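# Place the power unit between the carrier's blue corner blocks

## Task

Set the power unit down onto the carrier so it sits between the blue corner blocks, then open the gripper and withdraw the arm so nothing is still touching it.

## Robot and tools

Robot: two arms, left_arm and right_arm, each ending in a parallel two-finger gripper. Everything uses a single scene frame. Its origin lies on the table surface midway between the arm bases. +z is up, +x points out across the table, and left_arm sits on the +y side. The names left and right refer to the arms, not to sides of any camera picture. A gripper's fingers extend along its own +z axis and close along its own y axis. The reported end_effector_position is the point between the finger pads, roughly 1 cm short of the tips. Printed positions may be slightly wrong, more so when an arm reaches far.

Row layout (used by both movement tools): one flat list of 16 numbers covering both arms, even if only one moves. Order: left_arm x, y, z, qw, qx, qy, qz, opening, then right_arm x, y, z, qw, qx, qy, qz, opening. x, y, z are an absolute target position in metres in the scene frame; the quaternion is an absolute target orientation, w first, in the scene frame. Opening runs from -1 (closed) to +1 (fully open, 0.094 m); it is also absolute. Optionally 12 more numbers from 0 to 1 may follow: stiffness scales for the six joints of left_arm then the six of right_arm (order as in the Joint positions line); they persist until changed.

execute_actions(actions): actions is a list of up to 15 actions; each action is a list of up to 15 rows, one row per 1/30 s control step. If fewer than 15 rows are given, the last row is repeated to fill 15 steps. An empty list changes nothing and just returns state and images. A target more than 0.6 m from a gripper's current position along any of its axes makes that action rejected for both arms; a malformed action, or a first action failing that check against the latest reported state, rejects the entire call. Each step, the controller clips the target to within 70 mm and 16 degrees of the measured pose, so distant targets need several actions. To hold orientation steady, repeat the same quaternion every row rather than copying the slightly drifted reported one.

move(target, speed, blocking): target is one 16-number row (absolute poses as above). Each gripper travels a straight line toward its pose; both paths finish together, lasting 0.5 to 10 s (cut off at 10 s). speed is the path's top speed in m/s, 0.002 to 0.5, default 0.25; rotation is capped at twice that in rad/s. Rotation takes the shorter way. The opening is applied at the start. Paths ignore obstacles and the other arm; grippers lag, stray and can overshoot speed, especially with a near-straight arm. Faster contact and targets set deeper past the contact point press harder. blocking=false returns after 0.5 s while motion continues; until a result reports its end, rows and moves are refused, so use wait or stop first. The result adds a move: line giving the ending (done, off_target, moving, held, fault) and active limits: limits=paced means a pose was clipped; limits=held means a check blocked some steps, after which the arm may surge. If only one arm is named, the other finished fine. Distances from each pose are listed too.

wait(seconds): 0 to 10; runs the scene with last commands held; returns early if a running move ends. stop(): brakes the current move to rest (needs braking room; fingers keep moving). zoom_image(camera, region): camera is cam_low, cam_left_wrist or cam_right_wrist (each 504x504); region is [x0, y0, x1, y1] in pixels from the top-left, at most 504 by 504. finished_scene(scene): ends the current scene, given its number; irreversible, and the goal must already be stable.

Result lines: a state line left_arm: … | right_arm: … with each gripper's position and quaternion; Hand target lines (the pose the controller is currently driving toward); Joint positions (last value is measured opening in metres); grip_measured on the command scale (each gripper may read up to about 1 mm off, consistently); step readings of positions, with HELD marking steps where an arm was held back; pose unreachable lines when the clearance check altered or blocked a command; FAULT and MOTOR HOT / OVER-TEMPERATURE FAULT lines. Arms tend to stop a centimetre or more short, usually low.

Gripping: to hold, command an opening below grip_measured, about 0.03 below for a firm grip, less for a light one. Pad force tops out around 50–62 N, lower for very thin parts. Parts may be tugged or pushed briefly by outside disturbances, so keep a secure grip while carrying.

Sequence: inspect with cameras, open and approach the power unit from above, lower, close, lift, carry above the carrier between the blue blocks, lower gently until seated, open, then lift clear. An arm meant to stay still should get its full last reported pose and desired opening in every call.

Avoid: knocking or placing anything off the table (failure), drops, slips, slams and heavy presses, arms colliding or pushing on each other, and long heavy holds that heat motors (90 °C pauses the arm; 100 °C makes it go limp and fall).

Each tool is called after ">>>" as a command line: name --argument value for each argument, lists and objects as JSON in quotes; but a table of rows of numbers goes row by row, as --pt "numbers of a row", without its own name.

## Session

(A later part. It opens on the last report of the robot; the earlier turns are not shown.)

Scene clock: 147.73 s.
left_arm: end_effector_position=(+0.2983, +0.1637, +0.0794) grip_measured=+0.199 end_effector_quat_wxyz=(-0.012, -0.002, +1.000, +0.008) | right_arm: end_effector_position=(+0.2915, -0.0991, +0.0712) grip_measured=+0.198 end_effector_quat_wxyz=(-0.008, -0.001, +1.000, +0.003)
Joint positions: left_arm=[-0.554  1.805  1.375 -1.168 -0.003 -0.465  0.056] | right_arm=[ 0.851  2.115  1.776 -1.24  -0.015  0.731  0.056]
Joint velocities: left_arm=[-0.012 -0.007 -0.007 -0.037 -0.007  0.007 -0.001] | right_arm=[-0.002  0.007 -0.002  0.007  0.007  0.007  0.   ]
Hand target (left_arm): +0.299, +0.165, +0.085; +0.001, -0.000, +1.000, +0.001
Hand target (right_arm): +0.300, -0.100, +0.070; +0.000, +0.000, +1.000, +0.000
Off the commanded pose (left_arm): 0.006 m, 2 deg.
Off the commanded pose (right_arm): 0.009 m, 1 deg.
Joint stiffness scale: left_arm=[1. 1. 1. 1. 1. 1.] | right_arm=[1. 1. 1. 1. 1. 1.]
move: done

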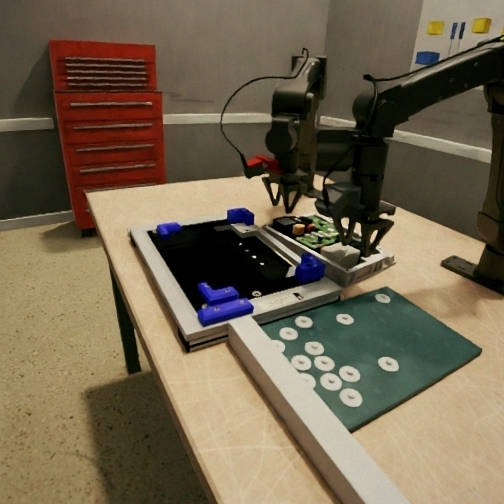

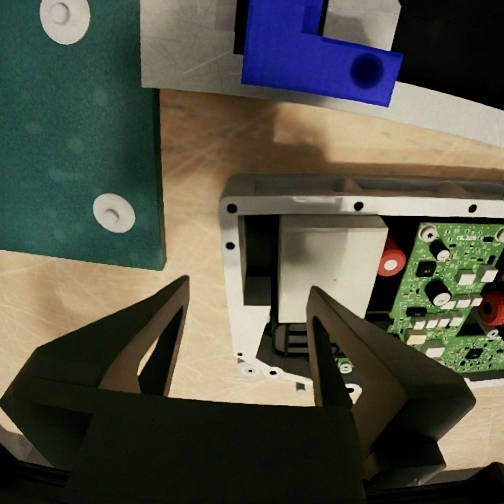

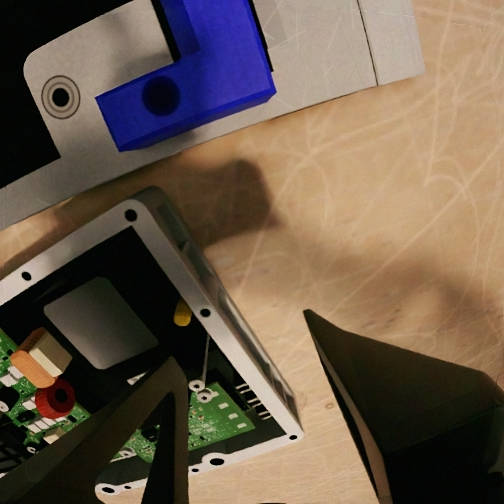

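>>> move --target '[0.325,0.155,0.06,0,0,1,0,0.2,0.315,-0.1,0.045,0,0,1,0,0.2]' --speed 0.06

Scene clock: 157.03 s.
left_arm: end_effector_position=(+0.3095, +0.1585, +0.0653) grip_measured=+0.199 end_effector_quat_wxyz=(-0.016, +0.003, +1.000, +0.006) | right_arm: end_effector_position=(+0.3025, -0.0972, +0.0642) grip_measured=+0.198 end_effector_quat_wxyz=(-0.002, -0.006, +1.000, +0.013)
Joint positions: left_arm=[-0.55   1.868  1.398 -1.134  0.002 -0.451  0.056] | right_arm=[ 0.833  2.134  1.777 -1.2   -0.022  0.704  0.056]
Joint velocities: left_arm=[-0.007  0.007  0.007 -0.022 -0.037  0.007 -0.001] | right_arm=[ 0.007  0.002  0.012  0.022 -0.051 -0.051 -0.001]
Hand target (left_arm): +0.325, +0.156, +0.061; +0.000, +0.000, +1.000, +0.000
Hand target (right_arm): +0.314, -0.101, +0.046; +0.000, -0.000, +1.000, +0.000
Off the commanded pose (left_arm): 0.017 m, 2 deg.
Off the commanded pose (right_arm): 0.023 m, 2 deg.
Joint stiffness scale: left_arm=[1. 1. 1. 1. 1. 1.] | right_arm=[1. 1. 1. 1. 1. 1.]
move: off_target (left_arm, right_arm)

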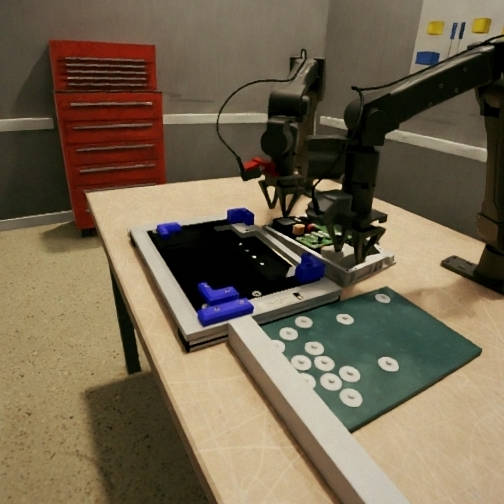

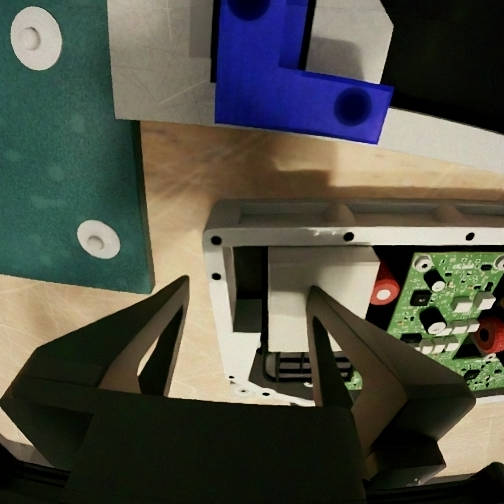

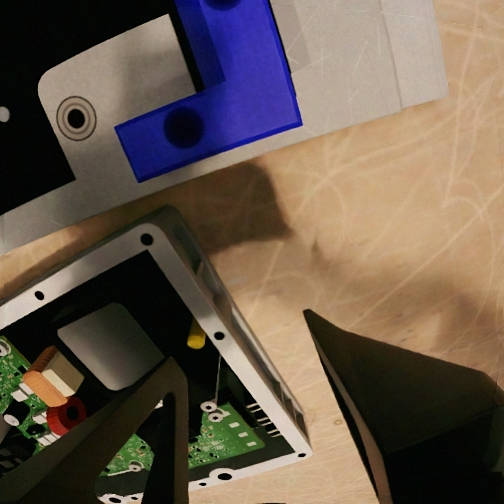

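>>> move --target '[0.325,0.166,0.08,0,0,1,0,-0.55,0.315,-0.1,0.08,0,0,1,0,-0.5]' --speed 0.06

>>> move --target '[0.325,0.166,0.045,0,0,1,0,-0.55,0.315,-0.1,0.045,0,0,1,0,-0.5]' --speed 0.04

Scene clock: 167.57 s.
left_arm: end_effector_position=(+0.3164, +0.1657, +0.0714) grip_measured=-0.549 end_effector_quat_wxyz=(-0.013, +0.001, +1.000, +0.003) | right_arm: end_effector_position=(+0.3099, -0.0949, +0.0821) grip_measured=-0.498 end_effector_quat_wxyz=(-0.000, -0.004, +1.000, +0.011)
Joint positions: left_arm=[-0.52   1.868  1.423 -1.152  0.005 -0.426  0.021] | right_arm=[ 0.828  2.159  1.889 -1.286 -0.017  0.702  0.024]
Joint velocities: left_arm=[-0.002 -0.007 -0.002  0.022 -0.022  0.081 -0.   ] | right_arm=[ 0.007 -0.007 -0.002 -0.066 -0.007 -0.007  0.   ]
Hand target (left_arm): +0.324, +0.167, +0.080; +0.000, -0.000, +1.000, +0.000
Hand target (right_arm): +0.315, -0.100, +0.080; +0.000, -0.000, +1.000, +0.000
Off the commanded pose (left_arm): 0.012 m, 2 deg.
Off the commanded pose (right_arm): 0.008 m, 1 deg.
Joint stiffness scale: left_arm=[1. 1. 1. 1. 1. 1.] | right_arm=[1. 1. 1. 1. 1. 1.]
move: off_target (left_arm)

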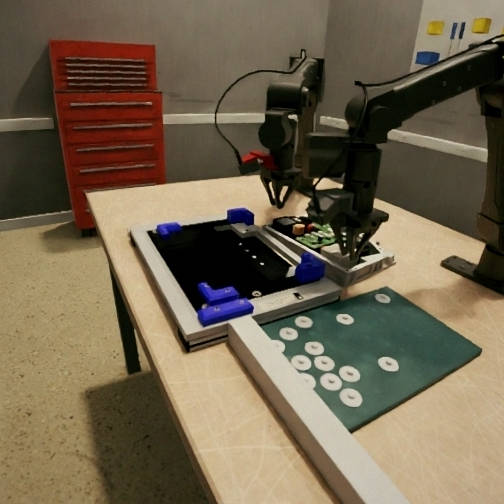

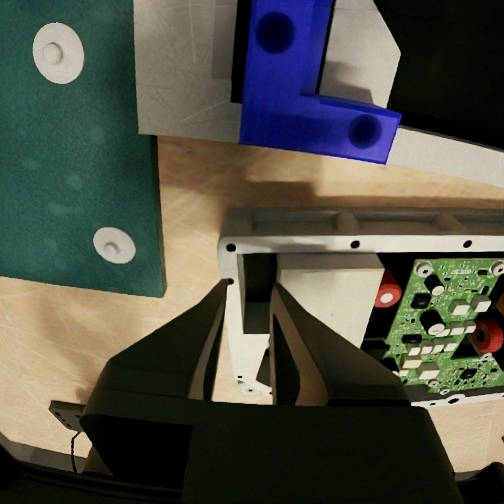

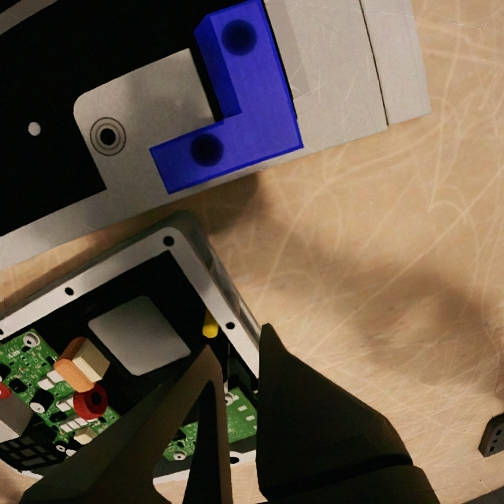

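Scene clock: 168.90 s.
left_arm: end_effector_position=(+0.3214, +0.1634, +0.0639) grip_measured=-0.549 end_effector_quat_wxyz=(-0.000, +0.002, +1.000, -0.003) | right_arm: end_effector_position=(+0.3120, -0.0932, +0.0533) grip_measured=-0.498 end_effector_quat_wxyz=(+0.001, -0.004, +1.000, +0.012)
Joint positions: left_arm=[-0.52   1.868  1.393 -1.094  0.005 -0.424  0.021] | right_arm=[ 0.828  2.177  1.802 -1.179 -0.017  0.702  0.024]
Joint velocities: left_arm=[-0.002 -0.002 -0.007 -0.051  0.022  0.007  0.001] | right_arm=[-0.007 -0.002 -0.007  0.022 -0.066 -0.007  0.   ]
Hand target (left_arm): +0.325, +0.166, +0.046; -0.000, -0.000, +1.000, +0.000
Hand target (right_arm): +0.315, -0.100, +0.045; -0.000, +0.000, +1.000, -0.000
Off the commanded pose (left_arm): 0.019 m, 0 deg.
Off the commanded pose (right_arm): 0.011 m, 1 deg.
Joint stiffness scale: left_arm=[1. 1. 1. 1. 1. 1.] | right_arm=[1. 1. 1. 1. 1. 1.]
move: off_target (left_arm, right_arm)

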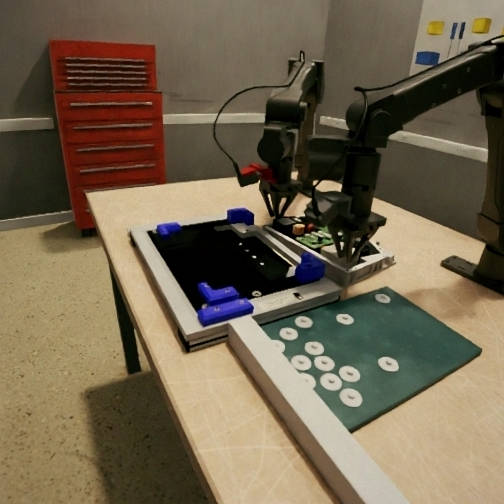

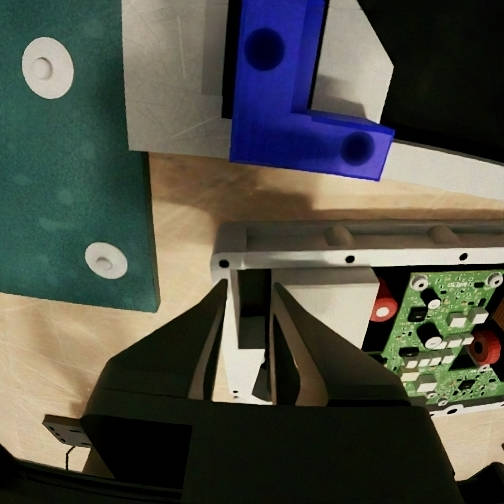

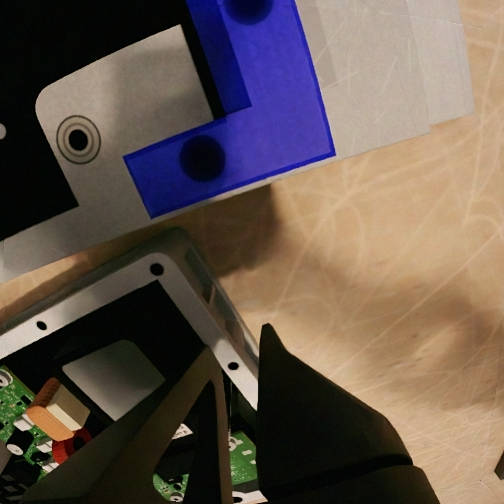

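>>> move --target '[0.325,0.122,0.085,0,0,1,0,0.6,0.315,-0.1,0.045,0,0,1,0,-0.5]' --speed 0.06

>>> move --target '[0.325,0.122,0.04,0,0,1,0,0.6,0.315,-0.1,0.045,0,0,1,0,-0.5]' --speed 0.04

Scene clock: 178.87 s.
left_arm: end_effector_position=(+0.3211, +0.1278, +0.0807) grip_measured=+0.599 end_effector_quat_wxyz=(-0.006, +0.000, +1.000, +0.003) | right_arm: end_effector_position=(+0.3122, -0.0930, +0.0533) grip_measured=-0.498 end_effector_quat_wxyz=(+0.002, -0.004, +1.000, +0.012)
Joint positions: left_arm=[-0.613  1.93   1.544 -1.197  0.    -0.52   0.075] | right_arm=[ 0.828  2.177  1.802 -1.177 -0.017  0.702  0.024]
Joint velocities: left_arm=[-0.002 -0.012 -0.007 -0.007 -0.007 -0.022 -0.   ] | right_arm=[ 0.017 -0.002 -0.002  0.022  0.037  0.051  0.001]
Hand target (left_arm): +0.325, +0.122, +0.085; -0.000, +0.000, +1.000, -0.001
Hand target (right_arm): +0.315, -0.100, +0.045; -0.000, +0.000, +1.000, +0.000
Off the commanded pose (left_arm): 0.008 m, 1 deg.
Off the commanded pose (right_arm): 0.011 m, 2 deg.
Joint stiffness scale: left_arm=[1. 1. 1. 1. 1. 1.] | right_arm=[1. 1. 1. 1. 1. 1.]
move: off_target (right_arm)

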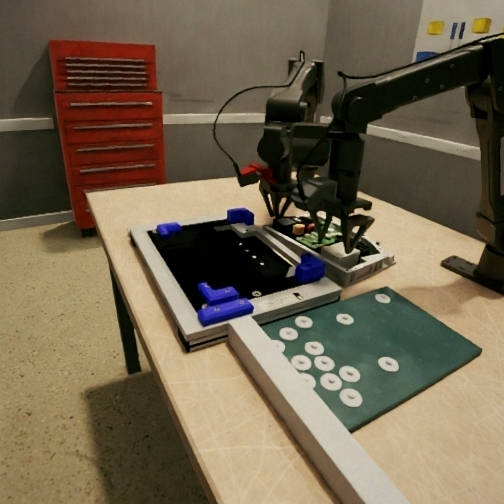

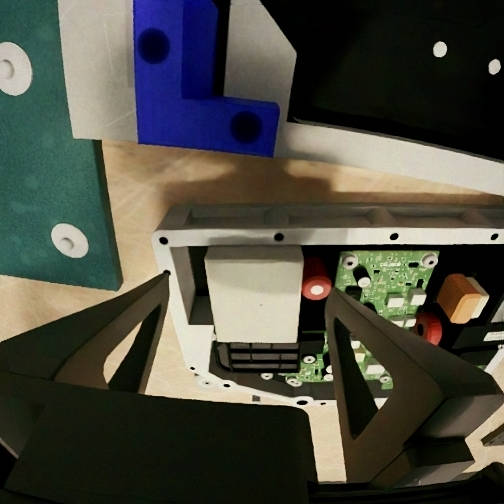

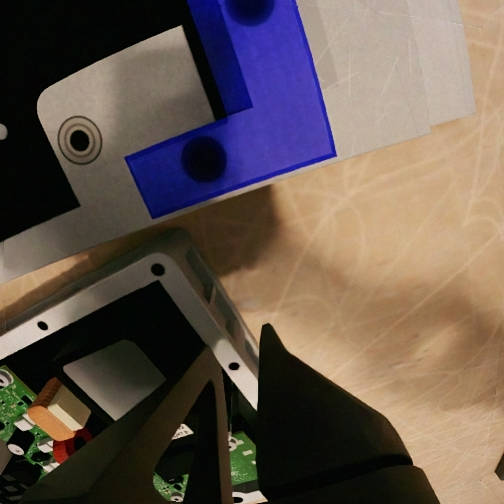

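Scene clock: 180.13 s.
left_arm: end_effector_position=(+0.3259, +0.1251, +0.0503) grip_measured=+0.599 end_effector_quat_wxyz=(-0.001, -0.001, +1.000, +0.000) | right_arm: end_effector_position=(+0.3122, -0.0930, +0.0533) grip_measured=-0.498 end_effector_quat_wxyz=(+0.002, -0.004, +1.000, +0.012)
Joint positions: left_arm=[-0.613  1.963  1.467 -1.076  0.    -0.523  0.075] | right_arm=[ 0.828  2.177  1.802 -1.177 -0.017  0.702  0.024]
Joint velocities: left_arm=[-0.007  0.002  0.007  0.007 -0.022 -0.007 -0.001] | right_arm=[-0.012  0.002 -0.007 -0.007 -0.007 -0.022  0.001]
Hand target (left_arm): +0.326, +0.122, +0.040; -0.000, +0.000, +1.000, +0.000
Hand target (right_arm): +0.315, -0.100, +0.045; -0.000, +0.000, +1.000, +0.000
Off the commanded pose (left_arm): 0.011 m, 0 deg.
Off the commanded pose (right_arm): 0.011 m, 2 deg.
Joint stiffness scale: left_arm=[1. 1. 1. 1. 1. 1.] | right_arm=[1. 1. 1. 1. 1. 1.]
move: off_target (left_arm, right_arm)

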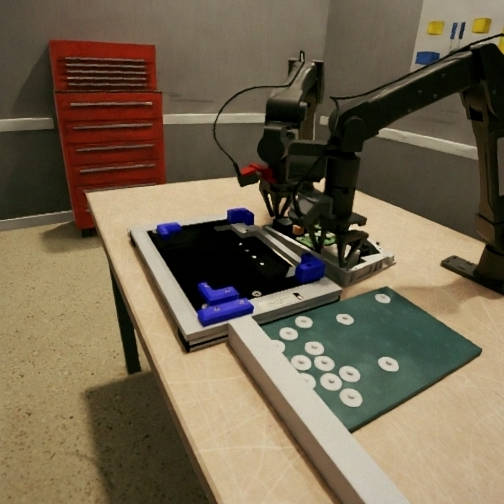

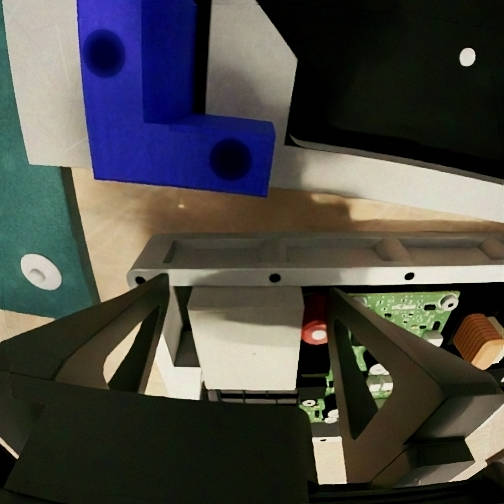

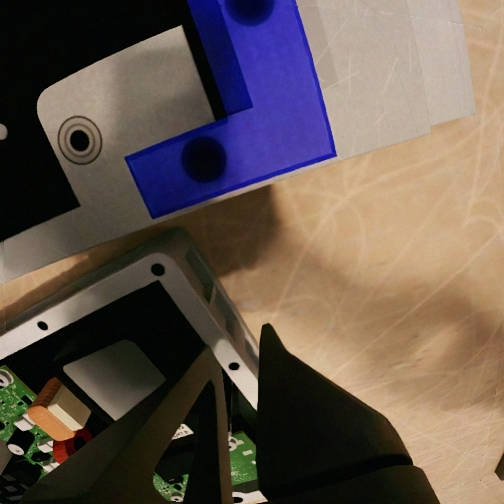

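Close and lift.

>>> move --target '[0.326,0.125,0.047,0,0,1,0,-1,0.312,-0.095,0.05,0,0,1,0,-1]' --speed 0.04

>>> move --target '[0.326,0.125,0.13,0,0,1,0,-1,0.312,-0.095,0.133,0,0,1,0,-1]' --speed 0.06

Scene clock: 185.40 s.
left_arm: end_effector_position=(+0.3250, +0.1260, +0.0503) grip_measured=+0.064 end_effector_quat_wxyz=(-0.002, -0.004, +1.000, +0.002) | right_arm: end_effector_position=(+0.3121, -0.0931, +0.0533) grip_measured=-0.994 end_effector_quat_wxyz=(+0.001, -0.002, +1.000, +0.012)
Joint positions: left_arm=[-0.613  1.963  1.467 -1.081 -0.002 -0.528  0.05 ] | right_arm=[ 0.828  2.177  1.802 -1.178 -0.017  0.708  0.   ]
Joint velocities: left_arm=[-0.017 -0.017  0.007  0.007 -0.037 -0.037  0.   ] | right_arm=[ 0.002 -0.002 -0.007 -0.022 -0.066 -0.007 -0.   ]
Hand target (left_arm): +0.326, +0.125, +0.047; -0.000, -0.000, +1.000, +0.000
Hand target (right_arm): +0.312, -0.095, +0.050; +0.000, +0.000, +1.000, +0.000
Off the commanded pose (left_arm): 0.004 m, 1 deg.
Off the commanded pose (right_arm): 0.004 m, 1 deg.
Joint stiffness scale: left_arm=[1. 1. 1. 1. 1. 1.] | right_arm=[1. 1. 1. 1. 1. 1.]
move: done

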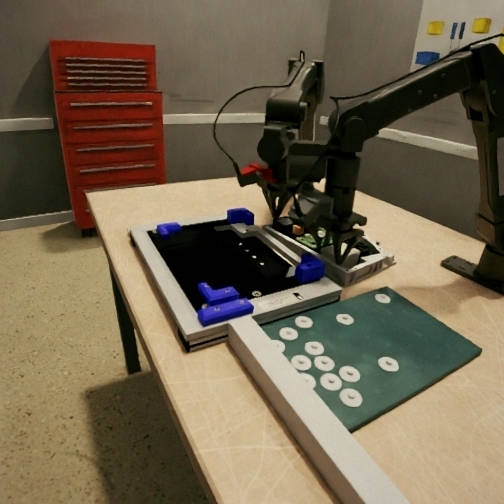

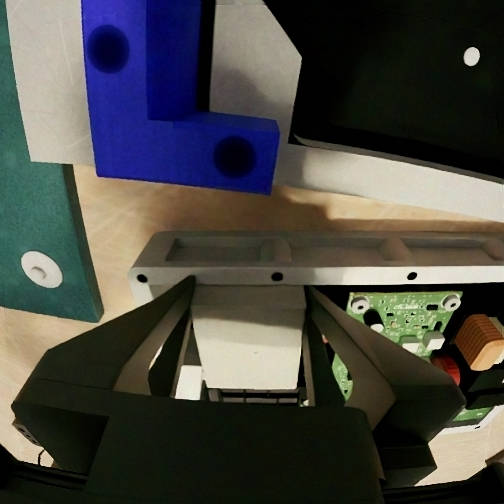

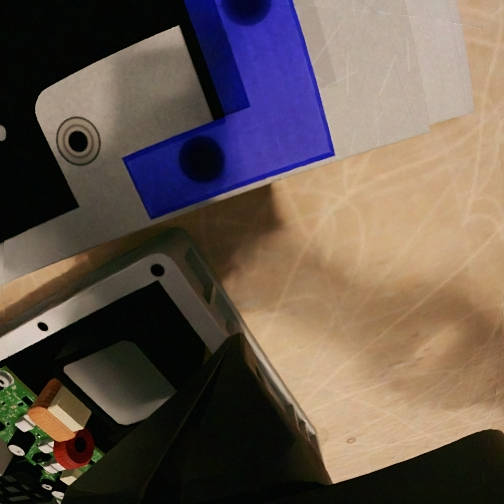

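Scene clock: 187.37 s.
left_arm: end_effector_position=(+0.3235, +0.1346, +0.0955) grip_measured=+0.059 end_effector_quat_wxyz=(-0.016, -0.006, +0.999, +0.032) | right_arm: end_effector_position=(+0.3112, -0.0940, +0.1351) grip_measured=-0.994 end_effector_quat_wxyz=(+0.000, -0.001, +1.000, +0.011)
Joint positions: left_arm=[-0.613  1.963  1.647 -1.313 -0.039 -0.533  0.05 ] | right_arm=[ 0.828  2.189  2.147 -1.515 -0.016  0.708  0.   ]
Joint velocities: left_arm=[-0.012 -0.012  0.002 -0.022 -0.066 -0.037  0.   ] | right_arm=[-0.002 -0.002 -0.002  0.007 -0.022  0.022  0.   ]
Hand target (left_arm): +0.324, +0.127, +0.129; +0.002, +0.001, +1.000, -0.000
Hand target (right_arm): +0.312, -0.095, +0.133; +0.000, -0.000, +1.000, +0.000
Off the commanded pose (left_arm): 0.036 m, 4 deg.
Off the commanded pose (right_arm): 0.003 m, 1 deg.
Joint stiffness scale: left_arm=[1. 1. 1. 1. 1. 1.] | right_arm=[1. 1. 1. 1. 1. 1.]
move: off_target (left_arm)

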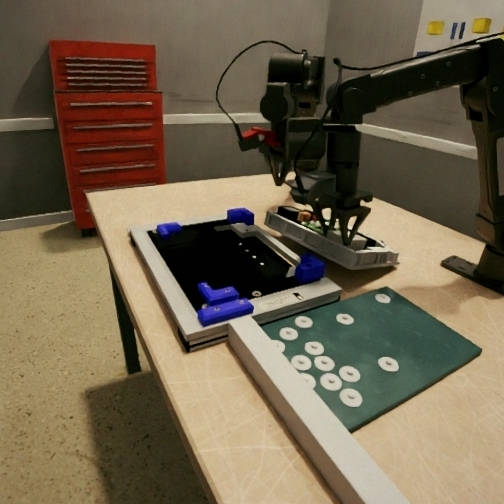

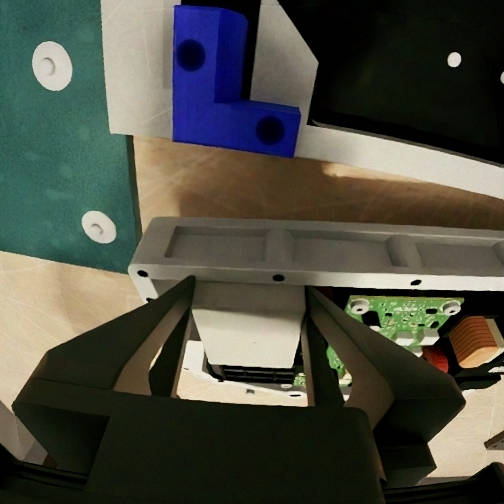

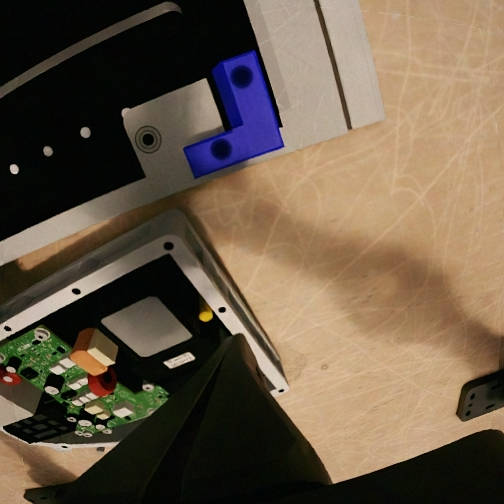

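>>> move --target '[0.326,0.125,0.047,0,0,1,0,-1,0.315,-0.045,0.11,0,0,1,0,0.5]' --speed 0.06

>>> move --target '[0.326,0.125,0.047,0,0,1,0,-1,0.315,-0.045,0.08,0,0,1,0,0.5]' --speed 0.06

Scene clock: 197.40 s.
left_arm: end_effector_position=(+0.3257, +0.1287, +0.0516) grip_measured=+0.058 end_effector_quat_wxyz=(-0.011, -0.008, +1.000, +0.006) | right_arm: end_effector_position=(+0.3166, -0.0451, +0.1121) grip_measured=+0.498 end_effector_quat_wxyz=(+0.001, -0.000, +1.000, +0.012)
Joint positions: left_arm=[-0.605  1.977  1.492 -1.112  0.    -0.528  0.05 ] | right_arm=[ 0.901  2.383  2.384 -1.553 -0.016  0.783  0.07 ]
Joint velocities: left_arm=[-0.017 -0.002  0.007 -0.051 -0.051 -0.051  0.   ] | right_arm=[-0.012 -0.017  0.022 -0.022 -0.037 -0.007 -0.001]
Hand target (left_arm): +0.327, +0.125, +0.047; -0.001, +0.000, +1.000, +0.000
Hand target (right_arm): +0.316, -0.045, +0.110; +0.002, +0.000, +1.000, +0.002
Off the commanded pose (left_arm): 0.006 m, 2 deg.
Off the commanded pose (right_arm): 0.003 m, 1 deg.
Joint stiffness scale: left_arm=[1. 1. 1. 1. 1. 1.] | right_arm=[1. 1. 1. 1. 1. 1.]
joint sent to its limit (right arm) — the command would take joint 4 (wrist pitch) past its lower limit, so that joint was sent only as far as its limit.
move: done

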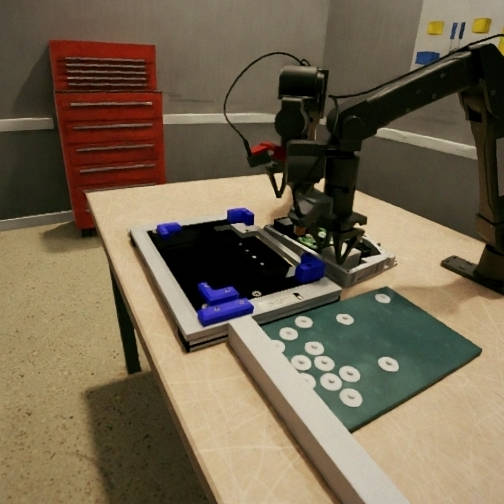

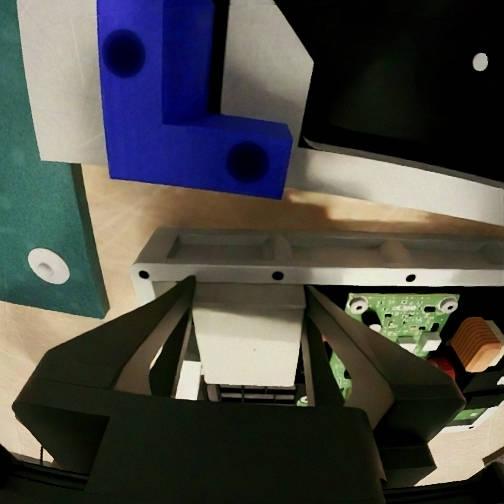

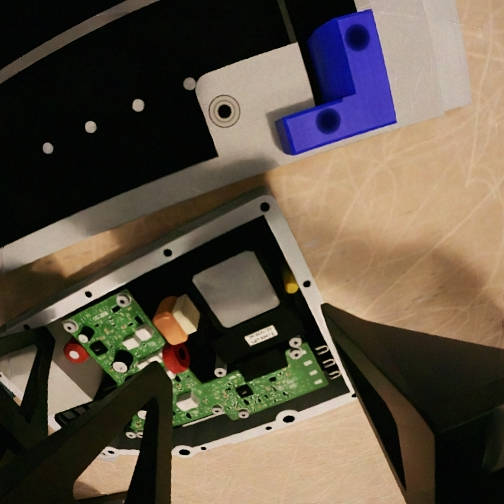

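Scene clock: 198.40 s.
left_arm: end_effector_position=(+0.3257, +0.1287, +0.0516) grip_measured=+0.058 end_effector_quat_wxyz=(-0.011, -0.008, +1.000, +0.006) | right_arm: end_effector_position=(+0.3162, -0.0455, +0.0776) grip_measured=+0.498 end_effector_quat_wxyz=(-0.008, +0.001, +1.000, +0.003)
Joint positions: left_arm=[-0.605  1.977  1.492 -1.112  0.    -0.529  0.05 ] | right_arm=[ 0.901  2.383  2.246 -1.441 -0.016  0.786  0.07 ]
Joint velocities: left_arm=[ 0.002 -0.002  0.007 -0.037  0.037  0.022  0.   ] | right_arm=[ 0.002  0.002 -0.002  0.022 -0.022  0.037 -0.   ]
Hand target (left_arm): +0.326, +0.125, +0.047; -0.001, -0.000, +1.000, +0.000
Hand target (right_arm): +0.315, -0.045, +0.080; -0.001, +0.000, +1.000, -0.000
Off the commanded pose (left_arm): 0.006 m, 2 deg.
Off the commanded pose (right_arm): 0.003 m, 1 deg.
Joint stiffness scale: left_arm=[1. 1. 1. 1. 1. 1.] | right_arm=[1. 1. 1. 1. 1. 1.]
move: done

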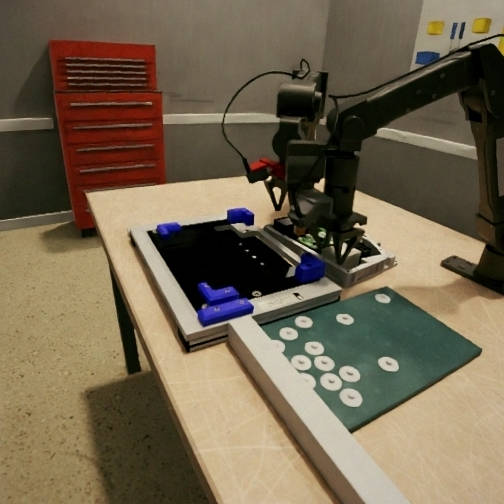

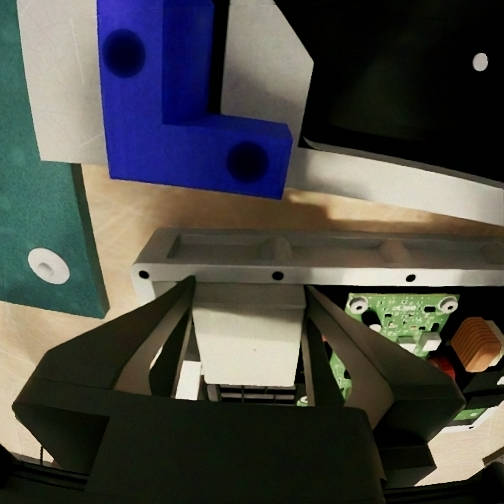

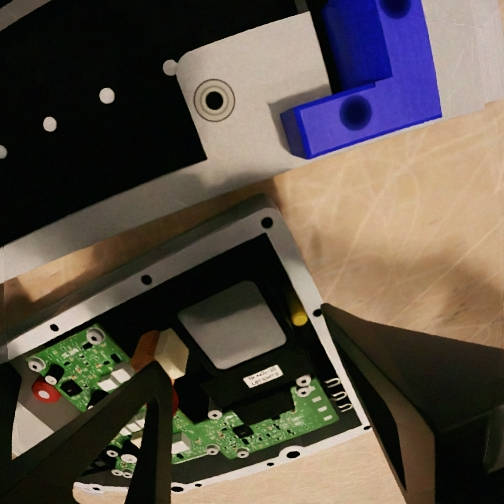

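>>> move --target '[0.326,0.125,0.047,0,0,1,0,-1,0.34,-0.042,0.075,0,0,1,0,0.5]' --speed 0.06

>>> move --target '[0.326,0.125,0.047,0,0,1,0,-1,0.34,-0.042,0.045,0,0,1,0,0.5]' --speed 0.04

Scene clock: 212.20 s.
left_arm: end_effector_position=(+0.3255, +0.1288, +0.0516) grip_measured=+0.058 end_effector_quat_wxyz=(-0.012, -0.008, +1.000, +0.007) | right_arm: end_effector_position=(+0.3303, -0.0342, +0.0816) grip_measured=+0.498 end_effector_quat_wxyz=(+0.007, -0.001, +1.000, +0.018)
Joint positions: left_arm=[-0.605  1.977  1.492 -1.113  0.    -0.529  0.05 ] | right_arm=[ 0.897  2.435  2.354 -1.455 -0.016  0.777  0.07 ]
Joint velocities: left_arm=[ 0.007 -0.012 -0.012  0.022  0.007 -0.007  0.   ] | right_arm=[-0.007 -0.002  0.002  0.037  0.022  0.007 -0.001]
Hand target (left_arm): +0.326, +0.129, +0.052; -0.011, -0.008, +1.000, +0.006
Hand target (right_arm): +0.329, -0.035, +0.082; +0.005, -0.002, +1.000, +0.016
Off the commanded pose (left_arm): 0.006 m, 2 deg.
Off the commanded pose (right_arm): 0.014 m, 2 deg.
Joint stiffness scale: left_arm=[1. 1. 1. 1. 1. 1.] | right_arm=[1. 1. 1. 1. 1. 1.]
move: held (left_arm, right_arm); limits=held; held on 9 of 21 steps (right_arm, left_arm), including the last (right_arm, left_arm)
pose unreachable (left arm): on one or more control steps of this call, first in action 0 (counted from 0), this arm could not follow its commanded pose, so it was not sent that pose on those steps. On the call's last step it was still not sent that pose. It may still have moved: this result reports where it is.
cause: the commanded pose would bring a part of the arm too close to another arm (this arm's wrist (the part past joint 4) and the other arm's wrist (the part past joint 4)).
pose unreachable (right arm): on one or more control steps of this call, first in action 0 (counted from 0), this arm could not follow its commanded pose, so it was not sent that pose on those steps. On the call's last step it was still not sent that pose. It may still have moved: this result reports where it is.
cause: the commanded pose would bring a part of the arm too close to another arm (this arm's wrist (the part past joint 4) and the other arm's wrist (the part past joint 4)).

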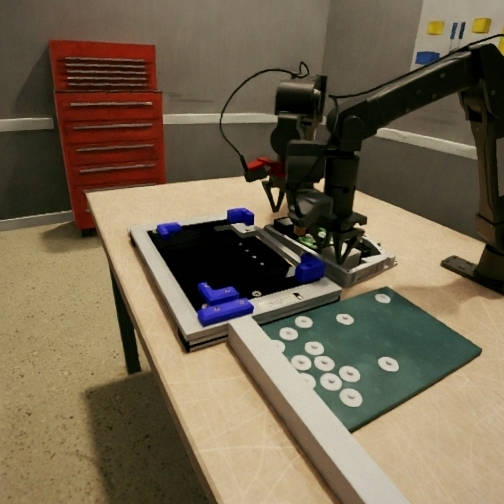

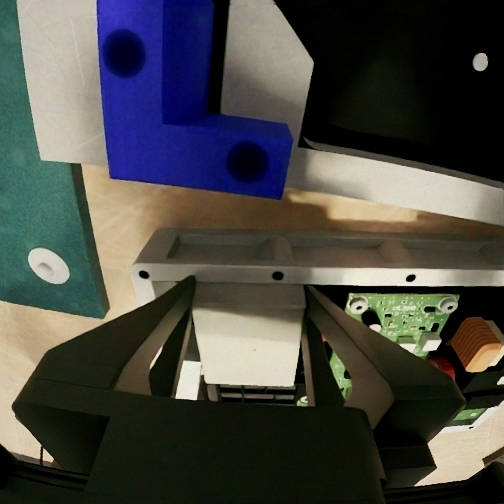

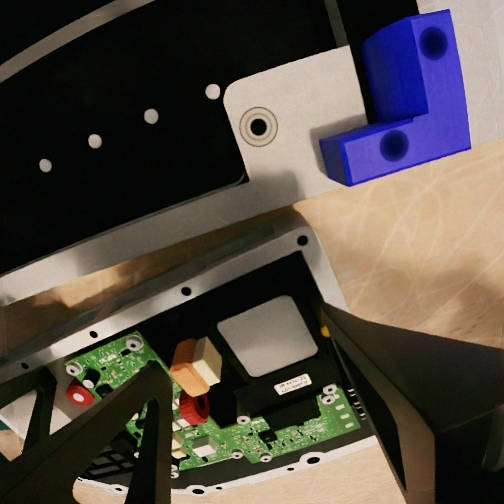

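Scene clock: 213.40 s.
left_arm: end_effector_position=(+0.3255, +0.1288, +0.0516) grip_measured=+0.058 end_effector_quat_wxyz=(-0.012, -0.008, +1.000, +0.007) | right_arm: end_effector_position=(+0.3315, -0.0331, +0.0803) grip_measured=+0.498 end_effector_quat_wxyz=(+0.009, -0.002, +1.000, +0.020)
Joint positions: left_arm=[-0.605  1.977  1.492 -1.113  0.    -0.529  0.05 ] | right_arm=[ 0.897  2.435  2.349 -1.444 -0.016  0.777  0.07 ]
Joint velocities: left_arm=[-0.012  0.002 -0.012 -0.022  0.022 -0.007  0.001] | right_arm=[-0.002  0.012  0.012 -0.051 -0.037 -0.066 -0.   ]
Hand target (left_arm): +0.326, +0.129, +0.052; -0.012, -0.008, +1.000, +0.007
Hand target (right_arm): +0.331, -0.033, +0.080; +0.009, -0.002, +1.000, +0.020
Off the commanded pose (left_arm): 0.006 m, 2 deg.
Off the commanded pose (right_arm): 0.037 m, 2 deg.
Joint stiffness scale: left_arm=[1. 1. 1. 1. 1. 1.] | right_arm=[1. 1. 1. 1. 1. 1.]
move: held (left_arm, right_arm); limits=held; held on 27 of 36 steps (right_arm, left_arm), including the last (right_arm, left_arm)
pose unreachable (left arm): on one or more control steps of this call, first in action 0 (counted from 0), this arm could not follow its commanded pose, so it was not sent that pose on those steps. On the call's last step it was still not sent that pose. It may still have moved: this result reports where it is.
cause: the commanded pose would bring a part of the arm too close to another arm (this arm's wrist (the part past joint 4) and the other arm's wrist (the part past joint 4)).
pose unreachable (right arm): on one or more control steps of this call, first in action 0 (counted from 0), this arm could not follow its commanded pose, so it was not sent that pose on those steps. On the call's last step it was still not sent that pose. It may still have moved: this result reports where it is.
cause: the commanded pose would bring a part of the arm too close to another arm (this arm's wrist (the part past joint 4) and the other arm's wrist (the part past joint 4)).

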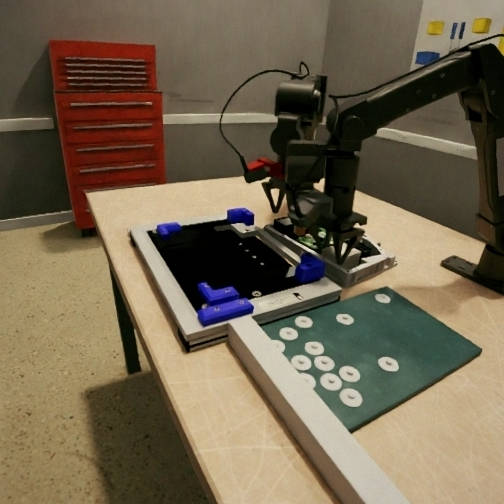

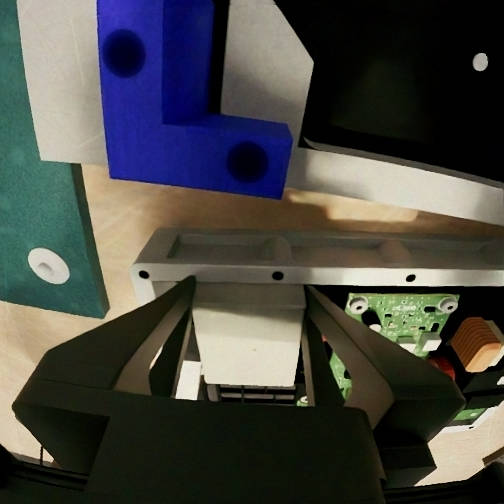

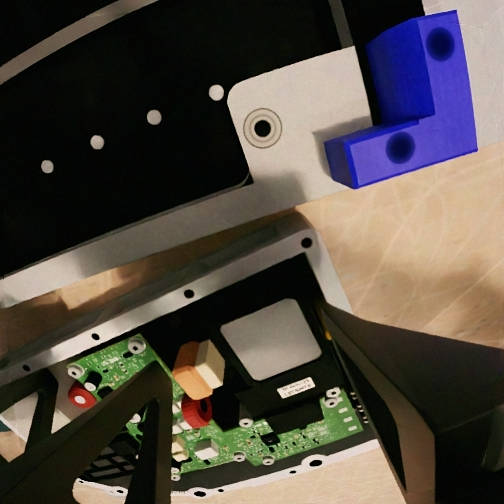

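>>> move --target '[0.326,0.125,0.047,0,0,1,0,-1,0.335,-0.075,0.08,0,0,1,0,-0.3]' --speed 0.06

>>> move --target '[0.326,0.125,0.047,0,0,1,0,-1,0.335,-0.075,0.06,0,0,1,0,-0.3]' --speed 0.04

Scene clock: 220.73 s.
left_arm: end_effector_position=(+0.3257, +0.1287, +0.0516) grip_measured=+0.058 end_effector_quat_wxyz=(-0.011, -0.008, +1.000, +0.006) | right_arm: end_effector_position=(+0.3305, -0.0702, +0.0758) grip_measured=-0.298 end_effector_quat_wxyz=(-0.010, +0.001, +1.000, +0.002)
Joint positions: left_arm=[-0.605  1.977  1.492 -1.112  0.    -0.529  0.05 ] | right_arm=[ 0.84   2.349  2.178 -1.413 -0.015  0.725  0.033]
Joint velocities: left_arm=[ 0.002  0.002 -0.007 -0.051  0.022 -0.066 -0.   ] | right_arm=[-0.012 -0.017 -0.007  0.022  0.022  0.037  0.001]
Hand target (left_arm): +0.326, +0.125, +0.047; -0.001, +0.000, +1.000, +0.000
Hand target (right_arm): +0.334, -0.075, +0.080; -0.000, +0.000, +1.000, +0.000
Off the commanded pose (left_arm): 0.006 m, 2 deg.
Off the commanded pose (right_arm): 0.008 m, 1 deg.
Joint stiffness scale: left_arm=[1. 1. 1. 1. 1. 1.] | right_arm=[1. 1. 1. 1. 1. 1.]
move: done

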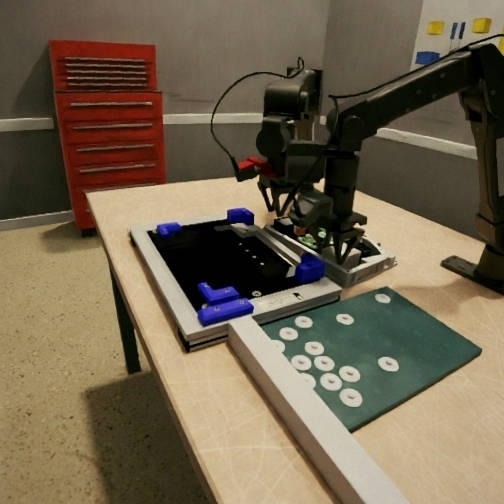

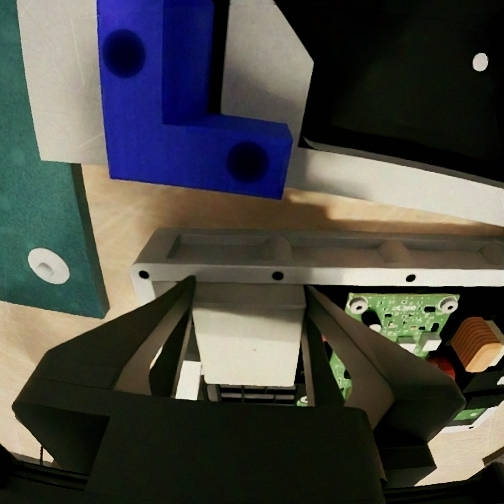

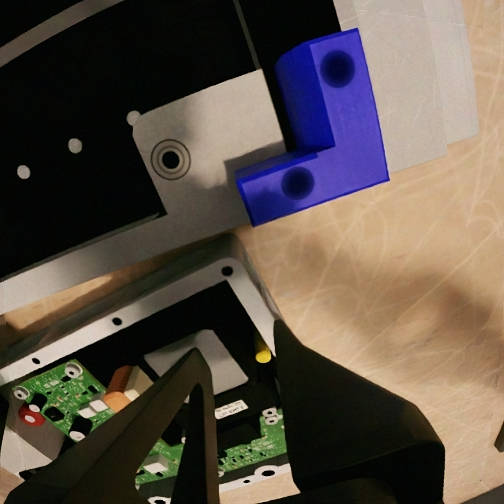

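Scene clock: 221.43 s.
left_arm: end_effector_position=(+0.3257, +0.1287, +0.0516) grip_measured=+0.058 end_effector_quat_wxyz=(-0.011, -0.008, +1.000, +0.006) | right_arm: end_effector_position=(+0.3307, -0.0703, +0.0661) grip_measured=-0.298 end_effector_quat_wxyz=(-0.005, -0.001, +1.000, +0.005)
Joint positions: left_arm=[-0.605  1.977  1.492 -1.112  0.    -0.529  0.05 ] | right_arm=[ 0.84   2.33   2.107 -1.348 -0.014  0.721  0.033]
Joint velocities: left_arm=[-0.002 -0.007 -0.032  0.051  0.007 -0.037 -0.001] | right_arm=[-0.002 -0.002 -0.007 -0.051  0.007 -0.022 -0.   ]
Hand target (left_arm): +0.326, +0.125, +0.047; -0.001, +0.000, +1.000, +0.000
Hand target (right_arm): +0.335, -0.075, +0.060; -0.000, -0.000, +1.000, -0.000
Off the commanded pose (left_arm): 0.006 m, 2 deg.
Off the commanded pose (right_arm): 0.009 m, 1 deg.
Joint stiffness scale: left_arm=[1. 1. 1. 1. 1. 1.] | right_arm=[1. 1. 1. 1. 1. 1.]
move: done

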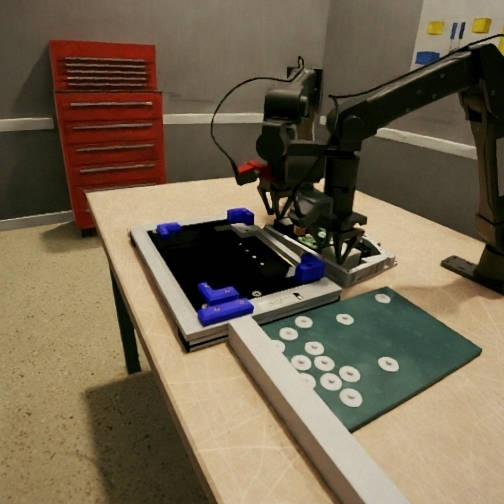

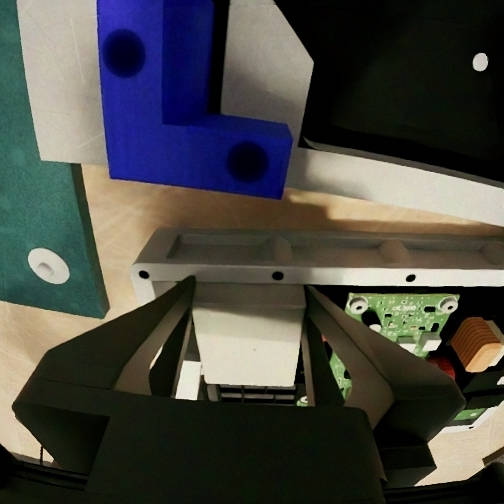

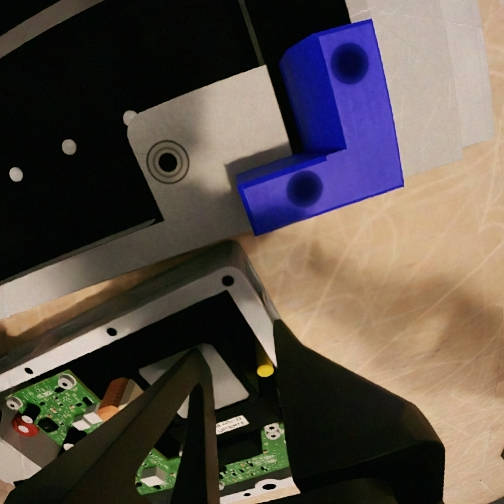

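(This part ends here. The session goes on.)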